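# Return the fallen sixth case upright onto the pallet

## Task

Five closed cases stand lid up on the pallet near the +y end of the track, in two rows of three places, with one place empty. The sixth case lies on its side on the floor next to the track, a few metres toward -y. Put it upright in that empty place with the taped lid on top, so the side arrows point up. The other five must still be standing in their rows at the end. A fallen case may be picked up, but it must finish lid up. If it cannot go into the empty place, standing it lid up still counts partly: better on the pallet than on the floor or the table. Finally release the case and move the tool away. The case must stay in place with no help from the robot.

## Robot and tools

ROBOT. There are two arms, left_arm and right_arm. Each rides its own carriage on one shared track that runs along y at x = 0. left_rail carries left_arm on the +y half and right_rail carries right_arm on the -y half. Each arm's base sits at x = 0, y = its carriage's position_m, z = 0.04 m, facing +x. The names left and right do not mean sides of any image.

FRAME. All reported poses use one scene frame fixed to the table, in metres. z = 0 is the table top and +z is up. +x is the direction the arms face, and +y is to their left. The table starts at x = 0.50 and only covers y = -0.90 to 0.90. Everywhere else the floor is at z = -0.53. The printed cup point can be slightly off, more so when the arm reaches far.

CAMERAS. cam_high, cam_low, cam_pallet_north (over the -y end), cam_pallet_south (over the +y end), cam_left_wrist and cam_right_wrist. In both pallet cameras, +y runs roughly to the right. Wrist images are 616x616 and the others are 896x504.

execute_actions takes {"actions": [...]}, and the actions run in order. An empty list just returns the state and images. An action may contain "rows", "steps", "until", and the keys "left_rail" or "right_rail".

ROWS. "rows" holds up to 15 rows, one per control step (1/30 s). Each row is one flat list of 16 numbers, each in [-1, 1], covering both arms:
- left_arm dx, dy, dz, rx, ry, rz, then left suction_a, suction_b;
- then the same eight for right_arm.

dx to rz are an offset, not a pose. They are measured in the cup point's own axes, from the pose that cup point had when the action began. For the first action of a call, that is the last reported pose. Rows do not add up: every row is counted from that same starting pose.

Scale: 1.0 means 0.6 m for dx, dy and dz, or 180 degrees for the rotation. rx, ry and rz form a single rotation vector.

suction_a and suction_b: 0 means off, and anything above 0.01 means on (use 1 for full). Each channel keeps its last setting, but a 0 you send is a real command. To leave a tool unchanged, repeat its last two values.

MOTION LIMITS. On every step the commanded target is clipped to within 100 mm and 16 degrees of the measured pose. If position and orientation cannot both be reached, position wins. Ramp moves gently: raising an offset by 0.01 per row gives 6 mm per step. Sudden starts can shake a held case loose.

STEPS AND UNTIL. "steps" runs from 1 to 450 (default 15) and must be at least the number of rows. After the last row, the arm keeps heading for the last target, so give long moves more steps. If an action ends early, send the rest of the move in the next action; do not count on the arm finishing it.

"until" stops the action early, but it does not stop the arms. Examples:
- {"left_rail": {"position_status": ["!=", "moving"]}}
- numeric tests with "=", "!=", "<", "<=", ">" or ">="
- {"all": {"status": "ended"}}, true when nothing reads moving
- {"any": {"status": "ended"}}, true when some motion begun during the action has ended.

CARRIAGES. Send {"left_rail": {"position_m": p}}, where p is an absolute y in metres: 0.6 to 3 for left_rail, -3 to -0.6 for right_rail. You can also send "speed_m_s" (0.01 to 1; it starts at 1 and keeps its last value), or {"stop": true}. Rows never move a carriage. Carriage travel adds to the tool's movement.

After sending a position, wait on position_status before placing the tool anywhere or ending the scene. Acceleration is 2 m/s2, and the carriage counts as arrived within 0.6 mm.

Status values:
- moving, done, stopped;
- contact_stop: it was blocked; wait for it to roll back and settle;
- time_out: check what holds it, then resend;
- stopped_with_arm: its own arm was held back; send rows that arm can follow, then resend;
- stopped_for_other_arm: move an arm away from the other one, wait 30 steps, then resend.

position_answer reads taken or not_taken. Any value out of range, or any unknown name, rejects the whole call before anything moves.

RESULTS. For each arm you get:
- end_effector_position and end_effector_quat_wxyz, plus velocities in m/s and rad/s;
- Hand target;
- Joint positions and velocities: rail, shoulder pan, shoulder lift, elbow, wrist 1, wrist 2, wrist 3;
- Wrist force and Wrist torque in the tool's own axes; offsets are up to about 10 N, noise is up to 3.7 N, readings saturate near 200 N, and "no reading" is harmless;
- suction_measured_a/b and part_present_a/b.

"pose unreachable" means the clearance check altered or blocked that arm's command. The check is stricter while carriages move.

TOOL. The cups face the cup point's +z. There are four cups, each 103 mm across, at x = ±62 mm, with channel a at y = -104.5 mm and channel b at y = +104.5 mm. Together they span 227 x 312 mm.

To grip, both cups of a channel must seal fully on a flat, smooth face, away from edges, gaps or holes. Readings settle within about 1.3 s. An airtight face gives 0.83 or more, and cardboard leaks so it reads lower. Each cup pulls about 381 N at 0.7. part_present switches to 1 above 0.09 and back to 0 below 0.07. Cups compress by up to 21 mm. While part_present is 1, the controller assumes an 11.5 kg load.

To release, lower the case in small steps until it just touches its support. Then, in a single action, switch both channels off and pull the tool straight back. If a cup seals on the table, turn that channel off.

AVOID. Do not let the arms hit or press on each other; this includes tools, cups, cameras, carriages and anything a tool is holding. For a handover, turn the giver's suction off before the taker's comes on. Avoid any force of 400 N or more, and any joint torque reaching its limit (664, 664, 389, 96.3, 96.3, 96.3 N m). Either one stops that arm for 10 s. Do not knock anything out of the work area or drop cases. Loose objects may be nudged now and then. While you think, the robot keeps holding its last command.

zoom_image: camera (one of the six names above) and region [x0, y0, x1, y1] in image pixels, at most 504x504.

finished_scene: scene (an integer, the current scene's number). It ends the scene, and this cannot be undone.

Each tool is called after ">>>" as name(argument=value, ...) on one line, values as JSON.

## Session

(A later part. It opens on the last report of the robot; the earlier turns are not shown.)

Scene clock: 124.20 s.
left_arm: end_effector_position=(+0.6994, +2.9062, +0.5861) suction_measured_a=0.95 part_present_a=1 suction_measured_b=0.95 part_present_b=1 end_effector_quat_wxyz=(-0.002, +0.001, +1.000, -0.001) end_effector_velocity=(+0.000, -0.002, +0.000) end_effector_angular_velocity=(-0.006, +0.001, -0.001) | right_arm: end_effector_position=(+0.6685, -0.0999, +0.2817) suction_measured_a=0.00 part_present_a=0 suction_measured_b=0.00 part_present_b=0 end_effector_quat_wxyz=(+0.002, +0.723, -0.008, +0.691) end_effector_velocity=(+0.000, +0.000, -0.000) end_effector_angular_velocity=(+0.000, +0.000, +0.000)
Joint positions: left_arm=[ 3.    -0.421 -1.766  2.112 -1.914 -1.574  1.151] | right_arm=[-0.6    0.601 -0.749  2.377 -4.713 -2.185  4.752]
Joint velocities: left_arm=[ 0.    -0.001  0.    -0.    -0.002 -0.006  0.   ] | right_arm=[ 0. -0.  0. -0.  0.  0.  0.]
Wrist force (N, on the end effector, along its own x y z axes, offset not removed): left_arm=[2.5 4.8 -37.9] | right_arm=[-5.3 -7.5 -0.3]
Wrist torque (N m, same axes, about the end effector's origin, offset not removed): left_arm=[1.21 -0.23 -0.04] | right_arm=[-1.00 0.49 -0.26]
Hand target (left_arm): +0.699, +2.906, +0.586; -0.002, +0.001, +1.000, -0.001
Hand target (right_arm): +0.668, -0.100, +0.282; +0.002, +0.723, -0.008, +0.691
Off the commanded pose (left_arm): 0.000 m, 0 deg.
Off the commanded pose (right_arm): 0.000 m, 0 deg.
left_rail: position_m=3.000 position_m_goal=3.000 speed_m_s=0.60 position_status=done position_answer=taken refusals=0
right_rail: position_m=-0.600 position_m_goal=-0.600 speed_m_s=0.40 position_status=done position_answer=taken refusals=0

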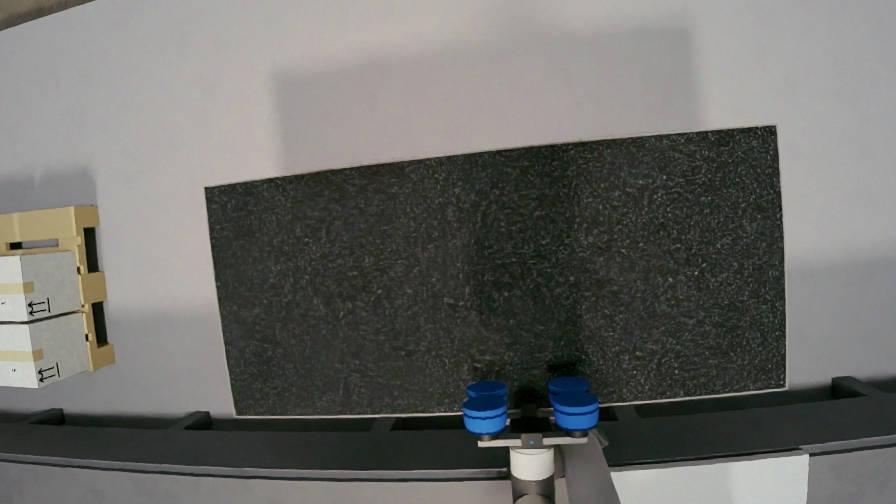

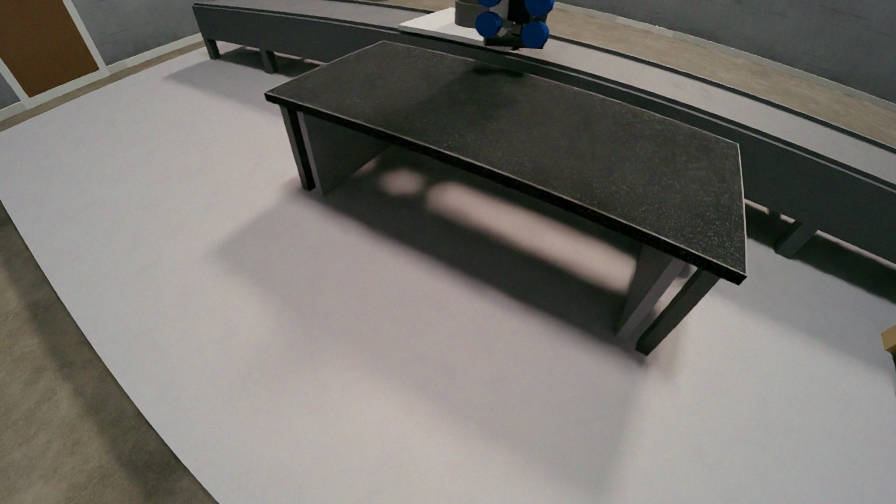

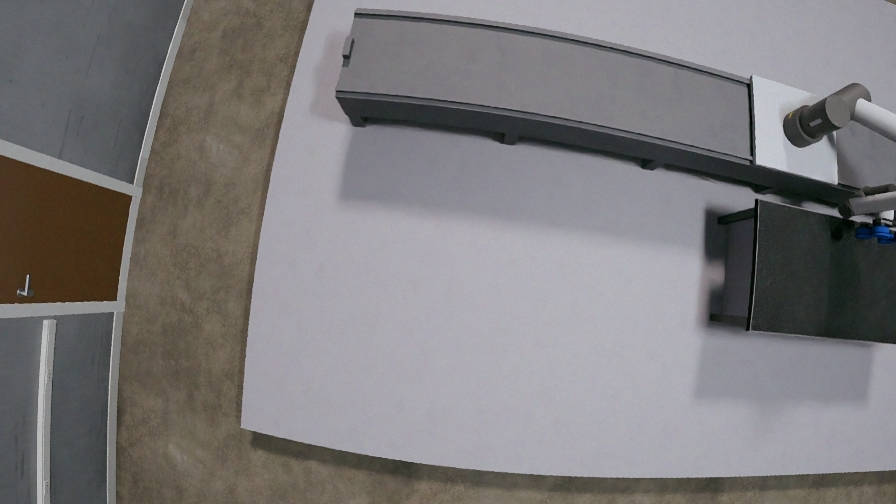

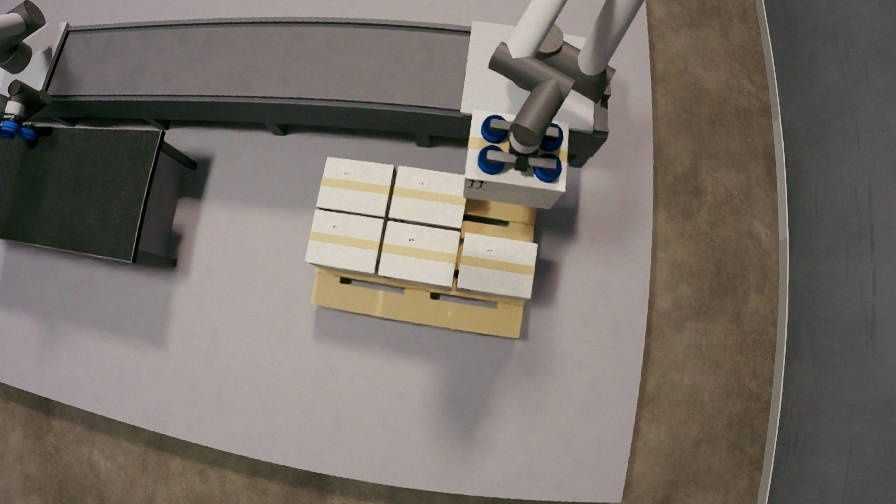

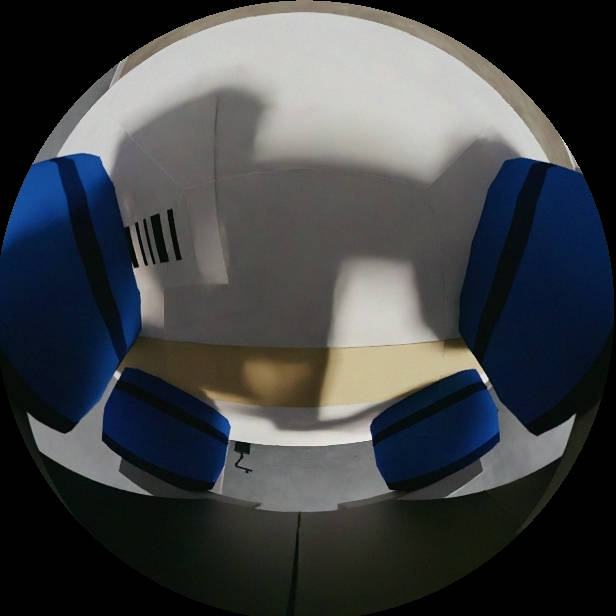

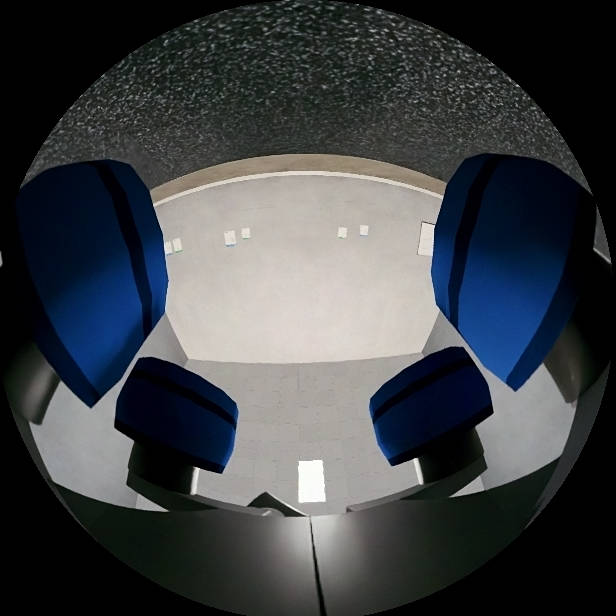

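Lower to z≈0.19 and inspect.

>>> execute_actions(actions=[{"rows":[[0.02,0,0.3,0,0,0,1,1,0,0,0,0,0,0,0,0],[0.02,0,0.66,0,0,0,1,1,0,0,0,0,0,0,0,0]],"steps":90}])

>>> zoom_image(camera="cam_pallet_south", region=[300,110,600,310])

Scene clock: 130.70 s.
left_arm: end_effector_position=(+0.6861, +2.9061, +0.1900) suction_measured_a=0.95 part_present_a=1 suction_measured_b=0.95 part_present_b=1 end_effector_quat_wxyz=(-0.002, +0.001, +1.000, -0.001) end_effector_velocity=(-0.000, +0.000, -0.000) end_effector_angular_velocity=(+0.000, +0.000, +0.000) | right_arm: end_effector_position=(+0.6685, -0.0999, +0.2817) suction_measured_a=0.00 part_present_a=0 suction_measured_b=0.00 part_present_b=0 end_effector_quat_wxyz=(+0.002, +0.723, -0.008, +0.691) end_effector_velocity=(+0.000, -0.000, -0.000) end_effector_angular_velocity=(-0.000, +0.000, -0.000)
Joint positions: left_arm=[ 3.    -0.429 -1.38   2.464 -2.651 -1.574  1.143] | right_arm=[-0.6    0.601 -0.749  2.377 -4.713 -2.185  4.752]
Joint velocities: left_arm=[ 0. -0.  0. -0.  0. -0. -0.] | right_arm=[ 0. -0.  0. -0.  0.  0.  0.]
Wrist force (N, on the end effector, along its own x y z axes, offset not removed): left_arm=[2.7 -2.6 -38.8] | right_arm=[-1.5 -7.0 -5.3]
Wrist torque (N m, same axes, about the end effector's origin, offset not removed): left_arm=[0.68 -0.19 -0.01] | right_arm=[-1.12 -0.26 -0.14]
Hand target (left_arm): +0.686, +2.906, +0.190; -0.002, +0.001, +1.000, -0.001
Hand target (right_arm): +0.668, -0.100, +0.282; +0.002, +0.723, -0.008, +0.691
Off the commanded pose (left_arm): 0.000 m, 0 deg.
Off the commanded pose (right_arm): 0.000 m, 0 deg.
left_rail: position_m=3.000 position_m_goal=3.000 speed_m_s=0.60 position_status=done position_answer=taken refusals=0
right_rail: position_m=-0.600 position_m_goal=-0.600 speed_m_s=0.40 position_status=done position_answer=taken refusals=0

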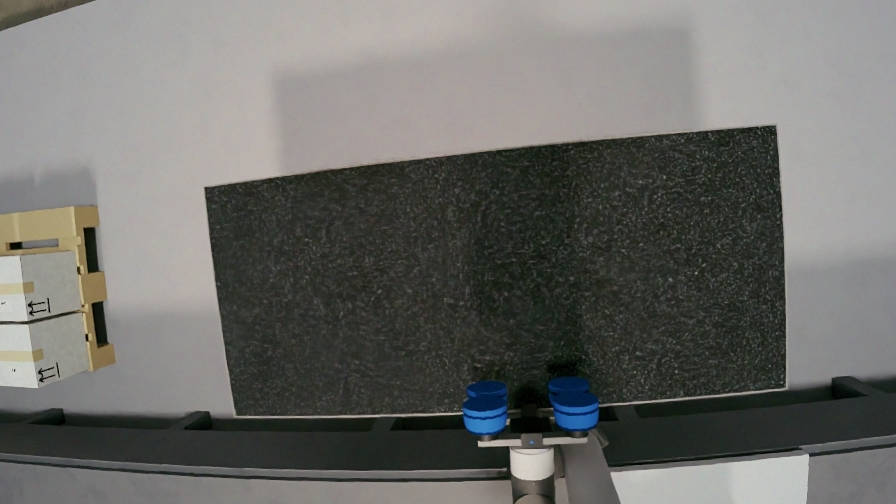

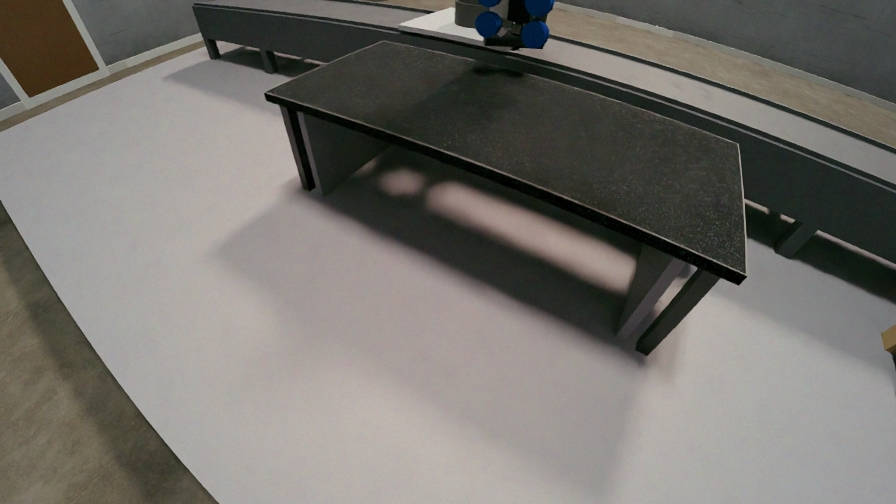

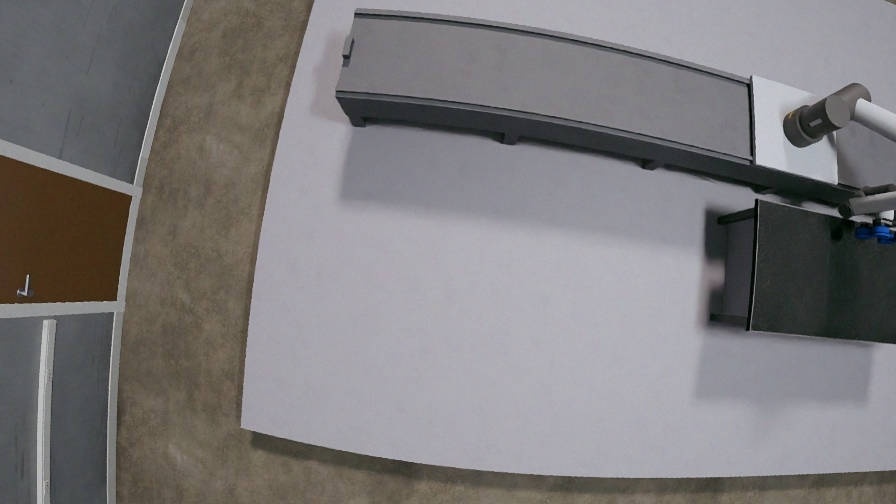

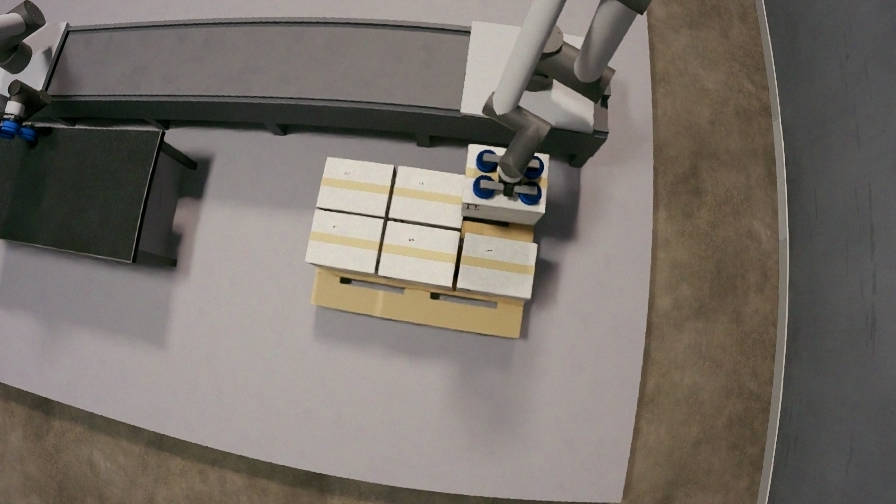

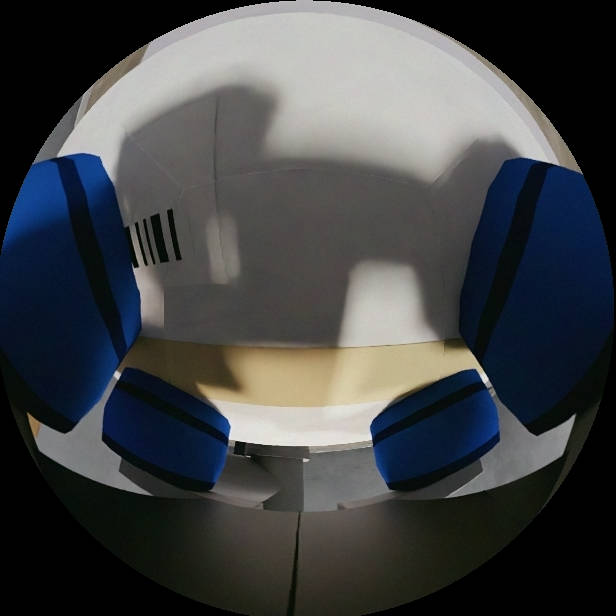

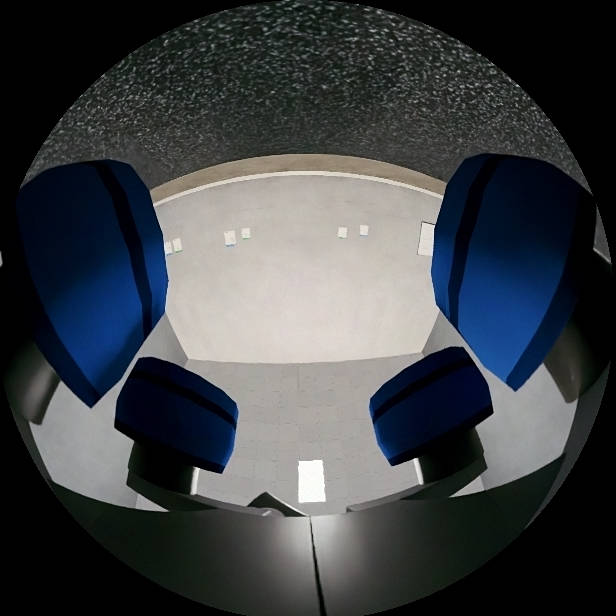

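Region (300, 110, 600, 310) of cam_pallet_south's 896x504 image, scaled by 1.680, with more detail than that image has.

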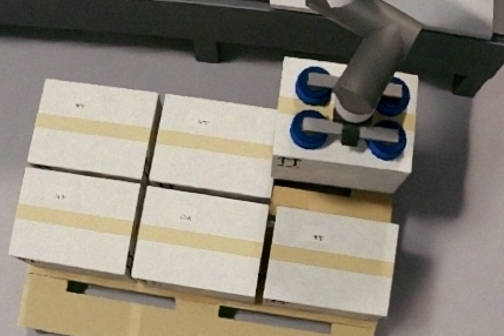

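>>> execute_actions(actions=[{"rows":[[-0.125,0.02,0,0,0,0,1,1,0,0,0,0,0,0,0,0]],"steps":40},{"rows":[[0,0,0.03,0,0,0,1,1,0,0,0,0,0,0,0,0],[0,0,0.05,0,0,0,1,1,0,0,0,0,0,0,0,0],[0,0,0.065,0,0,0,1,1,0,0,0,0,0,0,0,0],[0,0,0.08,0,0,0,1,1,0,0,0,0,0,0,0,0]],"steps":30}])

>>> zoom_image(camera="cam_pallet_south", region=[300,110,600,310])

Scene clock: 147.30 s.
left_arm: end_effector_position=(+0.7623, +2.9164, +0.1560) suction_measured_a=0.95 part_present_a=1 suction_measured_b=0.95 part_present_b=1 end_effector_quat_wxyz=(-0.000, +0.002, +1.000, -0.003) end_effector_velocity=(-0.000, +0.000, +0.000) end_effector_angular_velocity=(+0.000, -0.000, +0.000) | right_arm: end_effector_position=(+0.6685, -0.0999, +0.2817) suction_measured_a=0.00 part_present_a=0 suction_measured_b=0.00 part_present_b=0 end_effector_quat_wxyz=(+0.002, +0.723, -0.008, +0.691) end_effector_velocity=(+0.000, -0.000, -0.000) end_effector_angular_velocity=(-0.000, +0.000, +0.000)
Joint positions: left_arm=[ 3.    -0.372 -1.265  2.379 -2.687 -1.577  1.202] | right_arm=[-0.6    0.601 -0.749  2.377 -4.713 -2.185  4.752]
Joint velocities: left_arm=[ 0. -0. -0.  0.  0.  0. -0.] | right_arm=[ 0. -0.  0.  0. -0.  0. -0.]
Wrist force (N, on the end effector, along its own x y z axes, offset not removed): left_arm=[8.2 2.4 -62.9] | right_arm=[-3.1 -8.7 -2.4]
Wrist torque (N m, same axes, about the end effector's origin, offset not removed): left_arm=[4.09 2.74 1.39] | right_arm=[-1.21 0.33 -0.11]
Hand target (left_arm): +0.762, +2.916, +0.156; -0.001, +0.002, +1.000, -0.003
Hand target (right_arm): +0.668, -0.100, +0.282; +0.002, +0.723, -0.008, +0.691
Off the commanded pose (left_arm): 0.014 m, 0 deg.
Off the commanded pose (right_arm): 0.000 m, 0 deg.
FORCE FAULT: contact force on the left arm reached its limit, and that arm stopped for 10 seconds. The contact can be on any part of that arm, not only on its tool. That arm's remaining commands of this call were not run. That arm holds still and accepts commands again. Move the arm away from the contact; if what it grips holds it there, let go first. Pushing or pulling that hard again can fault the arm again.
left_rail: position_m=3.000 position_m_goal=3.000 speed_m_s=0.60 position_status=done position_answer=taken refusals=0
right_rail: position_m=-0.600 position_m_goal=-0.600 speed_m_s=0.40 position_status=done position_answer=taken refusals=0

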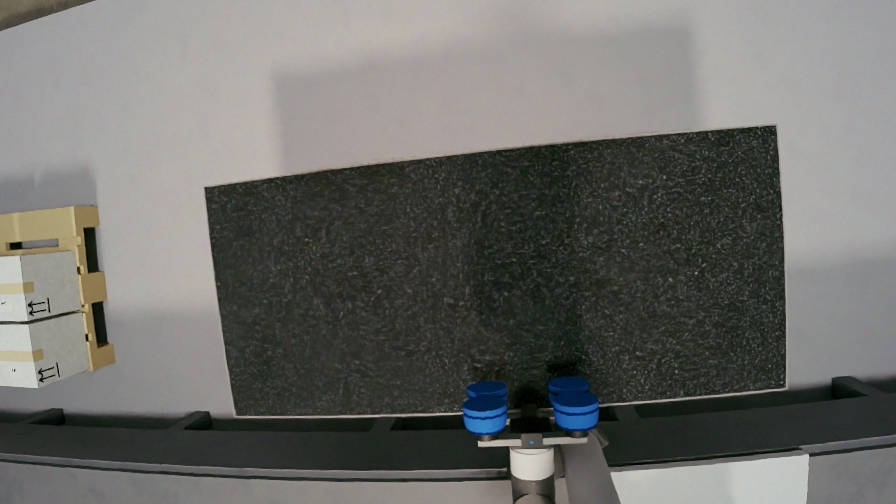

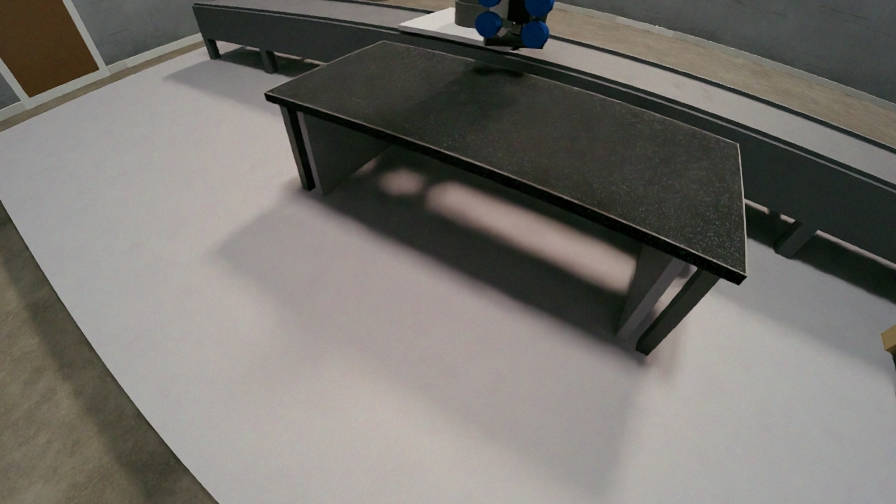

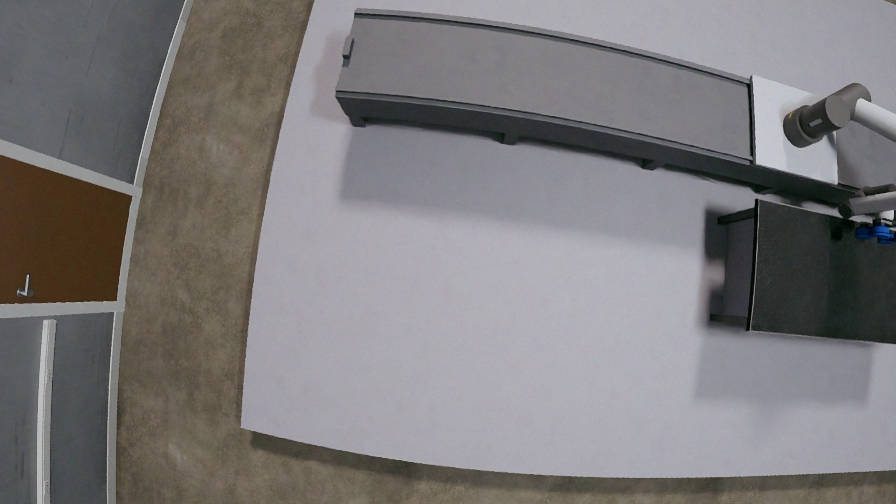

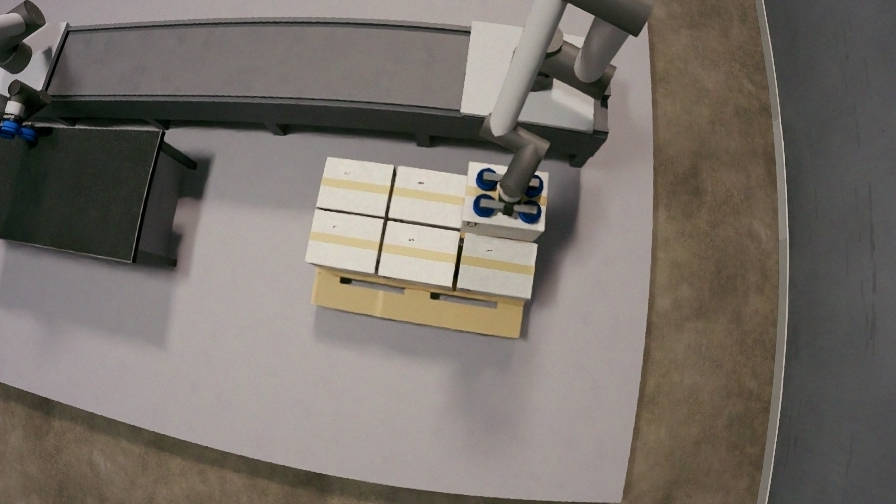

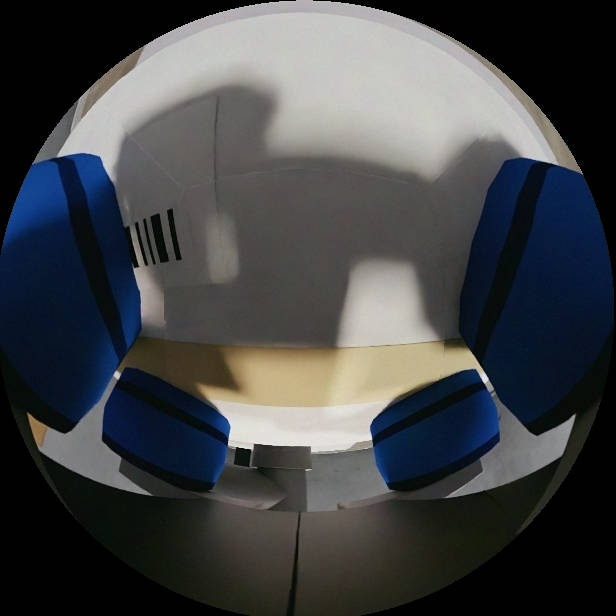

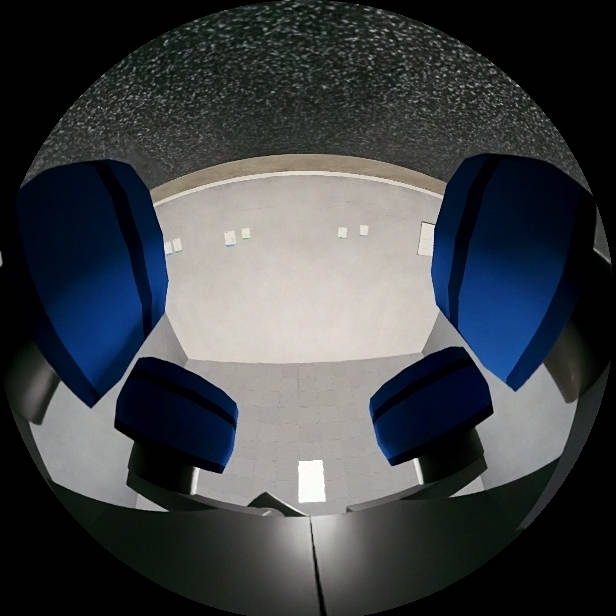

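Region (300, 110, 600, 310) of cam_pallet_south's 896x504 image, scaled by 1.680, with more detail than that image has.

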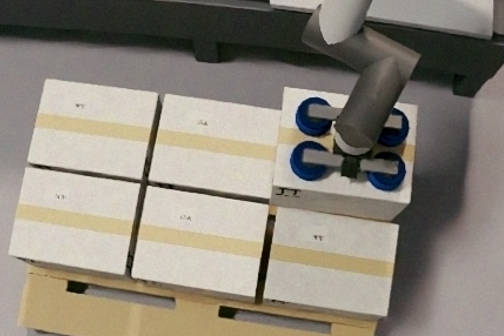

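Overlapping the front row; back off 3.5 cm and add margin in y.

>>> execute_actions(actions=[{"rows":[[0,0,-0.03,0,0,0,1,1,0,0,0,0,0,0,0,0]],"steps":25},{"rows":[[0.06,0.015,0,0,0,0,1,1,0,0,0,0,0,0,0,0]],"steps":30},{"rows":[[0,0,0.015,0,0,0,1,1,0,0,0,0,0,0,0,0],[0,0,0.025,0,0,0,1,1,0,0,0,0,0,0,0,0],[0,0,0.033,0,0,0,1,1,0,0,0,0,0,0,0,0],[0,0,0.045,0,0,0,1,1,0,0,0,0,0,0,0,0]],"steps":30}])

>>> zoom_image(camera="cam_pallet_south", region=[300,110,600,310])

Scene clock: 155.17 s.
left_arm: end_effector_position=(+0.7263, +2.9254, +0.1469) suction_measured_a=0.95 part_present_a=1 suction_measured_b=0.95 part_present_b=1 end_effector_quat_wxyz=(-0.000, +0.002, +1.000, -0.003) end_effector_velocity=(-0.000, +0.000, -0.000) end_effector_angular_velocity=(+0.000, +0.000, -0.000) | right_arm: end_effector_position=(+0.6685, -0.0999, +0.2817) suction_measured_a=0.00 part_present_a=0 suction_measured_b=0.00 part_present_b=0 end_effector_quat_wxyz=(+0.002, +0.723, -0.008, +0.691) end_effector_velocity=(-0.000, -0.000, +0.000) end_effector_angular_velocity=(+0.000, -0.000, -0.000)
Joint positions: left_arm=[ 3.    -0.379 -1.278  2.434 -2.728 -1.577  1.195] | right_arm=[-0.6    0.601 -0.749  2.377 -4.713 -2.185  4.752]
Joint velocities: left_arm=[ 0.  0.  0.  0. -0.  0.  0.] | right_arm=[ 0.  0. -0.  0. -0. -0. -0.]
Wrist force (N, on the end effector, along its own x y z axes, offset not removed): left_arm=[1.8 -0.4 -38.6] | right_arm=[-3.9 -6.8 0.4]
Wrist torque (N m, same axes, about the end effector's origin, offset not removed): left_arm=[1.00 -0.27 -0.10] | right_arm=[-1.07 0.08 -0.34]
Hand target (left_arm): +0.726, +2.925, +0.147; -0.000, +0.002, +1.000, -0.003
Hand target (right_arm): +0.668, -0.100, +0.282; +0.002, +0.723, -0.008, +0.691
Off the commanded pose (left_arm): 0.000 m, 0 deg.
Off the commanded pose (right_arm): 0.000 m, 0 deg.
left_rail: position_m=3.000 position_m_goal=3.000 speed_m_s=0.60 position_status=done position_answer=taken refusals=0
right_rail: position_m=-0.600 position_m_goal=-0.600 speed_m_s=0.40 position_status=done position_answer=taken refusals=0

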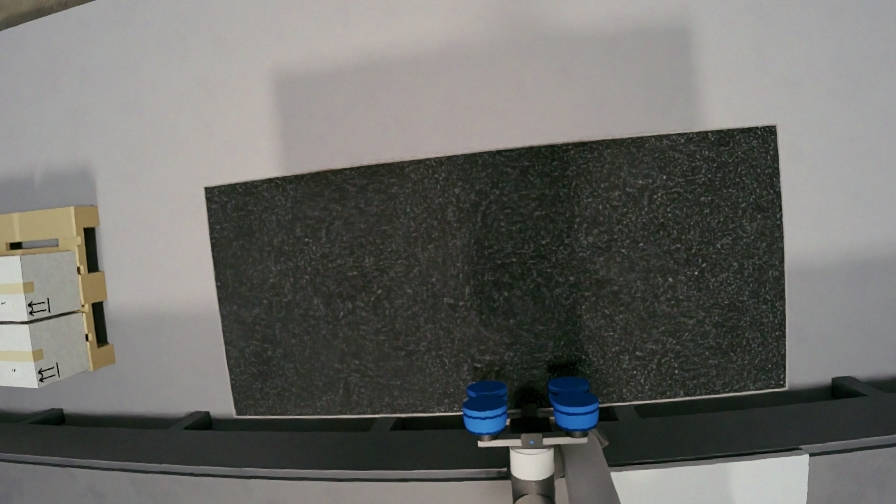

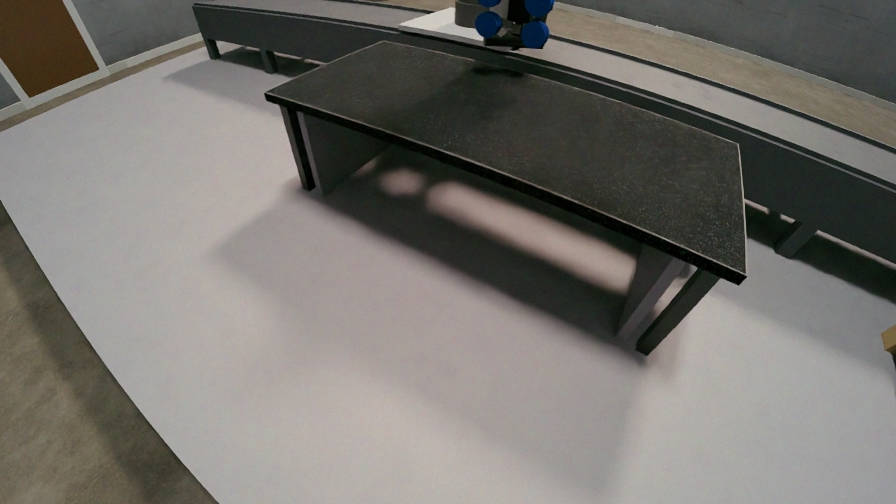

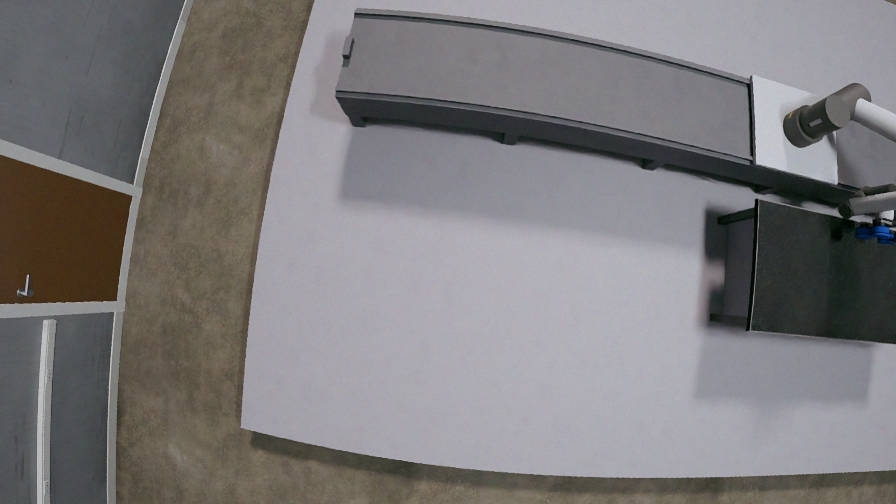

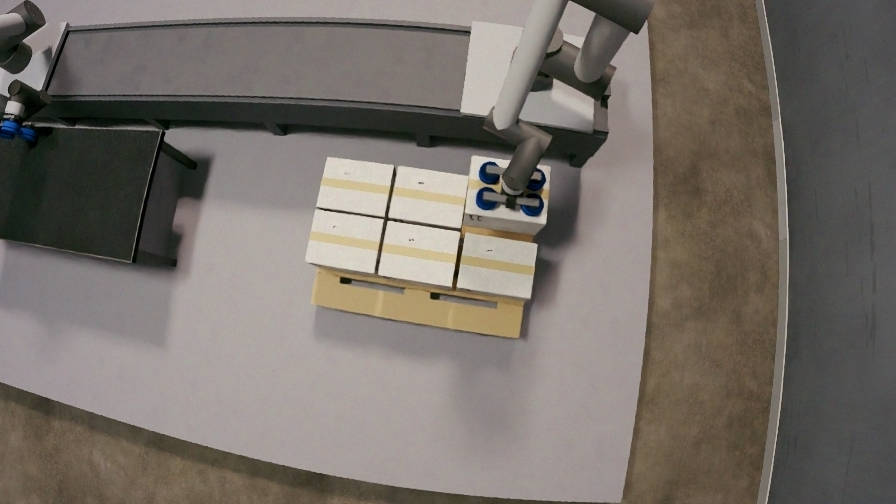

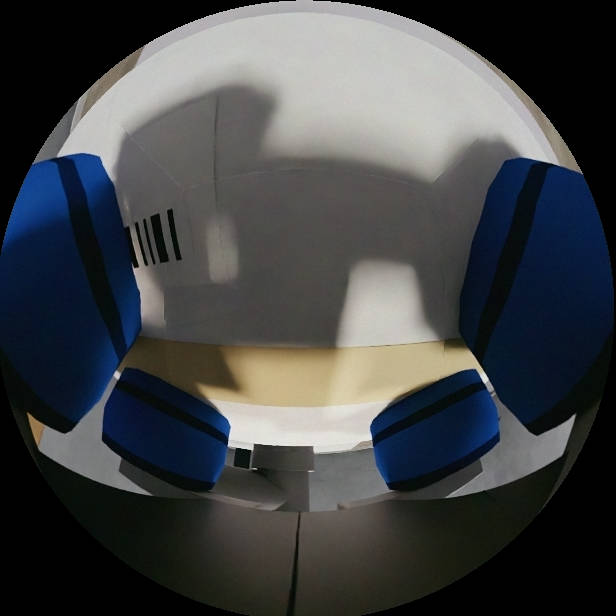

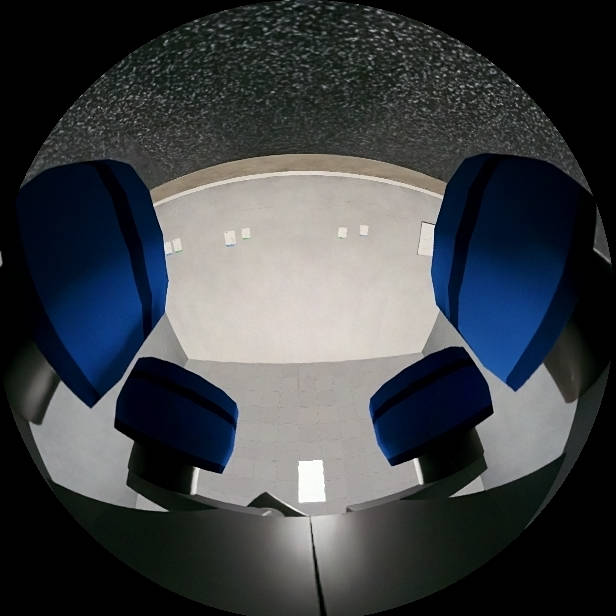

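Region (300, 110, 600, 310) of cam_pallet_south's 896x504 image, scaled by 1.680, with more detail than that image has.

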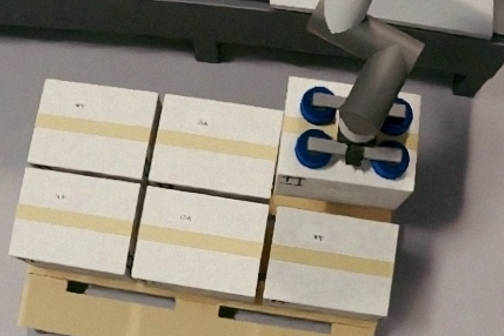

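>>> execute_actions(actions=[{"rows":[[-0.015,0,0,0,0,0,1,1,0,0,0,0,0,0,0,0],[-0.018,0,0.03,0,0,0,1,1,0,0,0,0,0,0,0,0],[-0.018,0,0.06,0,0,0,1,1,0,0,0,0,0,0,0,0],[-0.018,0,0.09,0,0,0,1,1,0,0,0,0,0,0,0,0],[-0.018,0,0.12,0,0,0,1,1,0,0,0,0,0,0,0,0],[-0.018,0,0.15,0,0,0,1,1,0,0,0,0,0,0,0,0],[-0.018,0,0.18,0,0,0,1,1,0,0,0,0,0,0,0,0],[-0.018,0,0.21,0,0,0,1,1,0,0,0,0,0,0,0,0],[-0.018,0,0.24,0,0,0,1,1,0,0,0,0,0,0,0,0],[-0.018,0,0.27,0,0,0,1,1,0,0,0,0,0,0,0,0],[-0.018,0,0.30,0,0,0,1,1,0,0,0,0,0,0,0,0],[-0.018,0,0.33,0,0,0,1,1,0,0,0,0,0,0,0,0],[-0.018,0,0.36,0,0,0,1,1,0,0,0,0,0,0,0,0],[-0.018,0,0.38,0,0,0,1,1,0,0,0,0,0,0,0,0]],"steps":70}])

Scene clock: 172.40 s.
left_arm: end_effector_position=(+0.7370, +2.9241, -0.0812) suction_measured_a=0.95 part_present_a=1 suction_measured_b=0.95 part_present_b=1 end_effector_quat_wxyz=(-0.000, +0.002, +1.000, -0.003) end_effector_velocity=(-0.000, -0.000, -0.000) end_effector_angular_velocity=(-0.000, +0.000, +0.000) | right_arm: end_effector_position=(+0.6685, -0.0999, +0.2817) suction_measured_a=0.00 part_present_a=0 suction_measured_b=0.00 part_present_b=0 end_effector_quat_wxyz=(+0.002, +0.723, -0.008, +0.691) end_effector_velocity=(-0.000, +0.000, -0.000) end_effector_angular_velocity=(-0.000, +0.000, +0.000)
Joint positions: left_arm=[ 3.    -0.375 -0.871  2.444 -3.145 -1.577  1.199] | right_arm=[-0.6    0.601 -0.749  2.377 -4.713 -2.185  4.752]
Joint velocities: left_arm=[ 0.  0.  0. -0. -0. -0. -0.] | right_arm=[ 0.  0.  0. -0.  0. -0. -0.]
Wrist force (N, on the end effector, along its own x y z axes, offset not removed): left_arm=[2.2 18.8 -47.2] | right_arm=[-3.2 -2.3 -0.1]
Wrist torque (N m, same axes, about the end effector's origin, offset not removed): left_arm=[-2.15 0.68 2.46] | right_arm=[-0.42 -0.01 -0.40]
Hand target (left_arm): +0.737, +2.924, -0.081; -0.000, +0.002, +1.000, -0.003
Hand target (right_arm): +0.668, -0.100, +0.282; +0.002, +0.723, -0.008, +0.691
Off the commanded pose (left_arm): 0.000 m, 0 deg.
Off the commanded pose (right_arm): 0.000 m, 0 deg.
left_rail: position_m=3.000 position_m_goal=3.000 speed_m_s=0.60 position_status=done position_answer=taken refusals=0
right_rail: position_m=-0.600 position_m_goal=-0.600 speed_m_s=0.40 position_status=done position_answer=taken refusals=0

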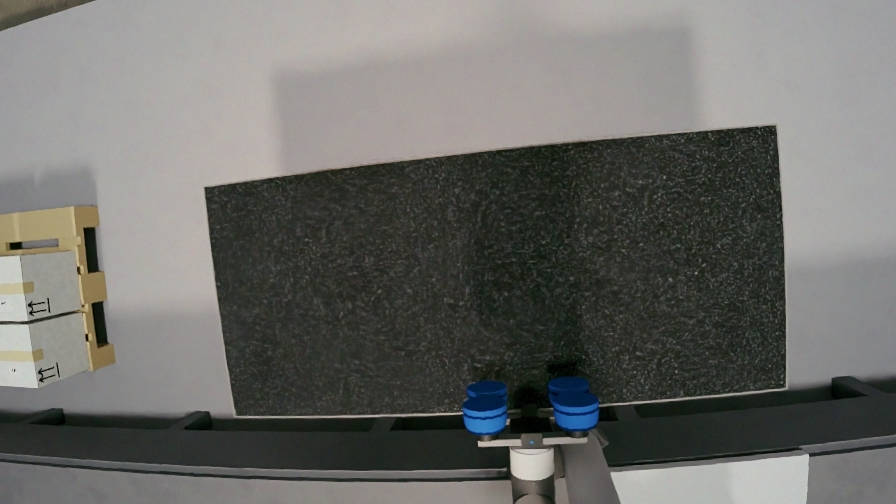

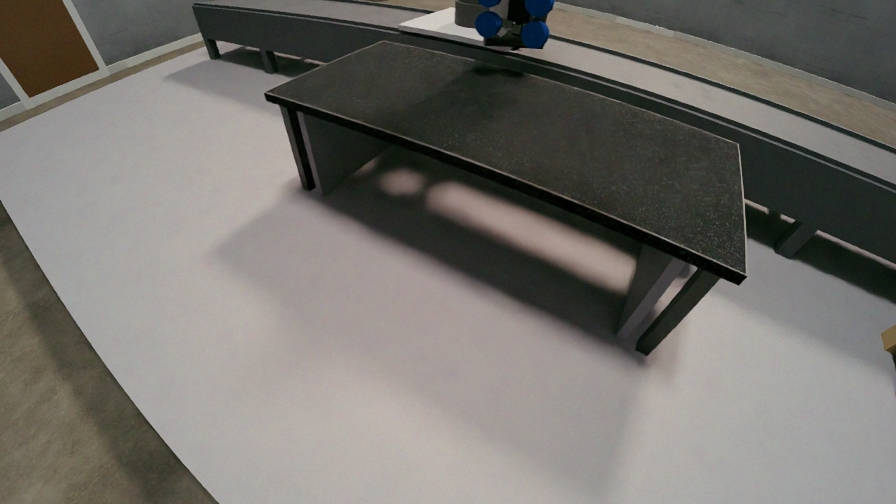

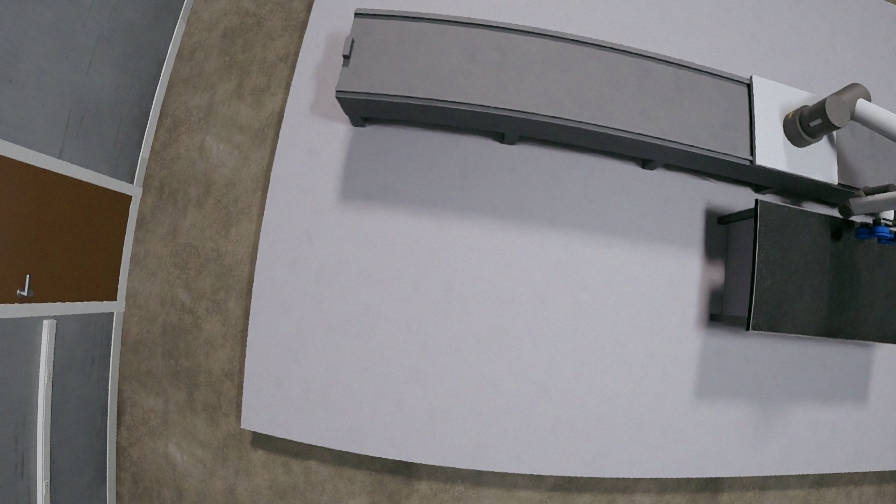

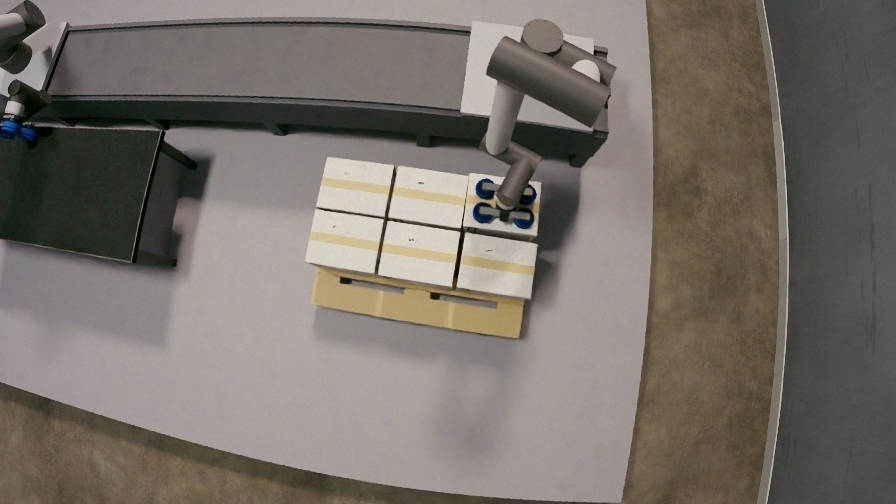

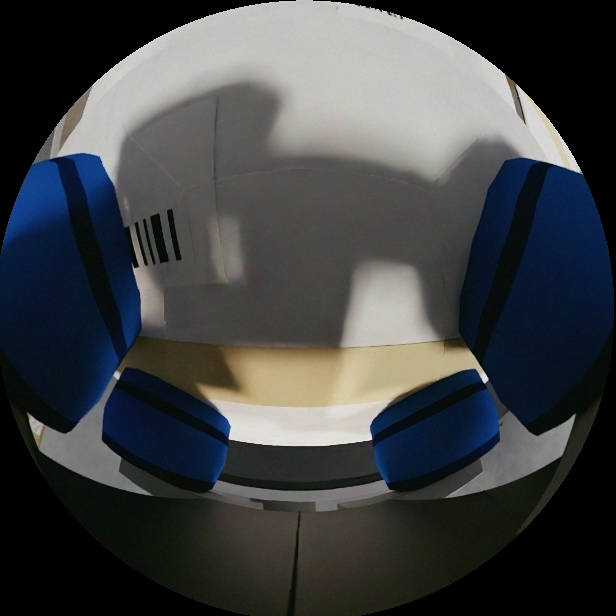

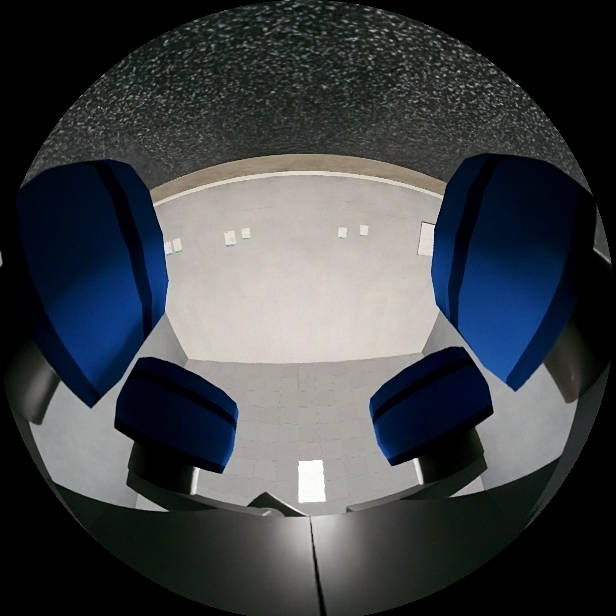

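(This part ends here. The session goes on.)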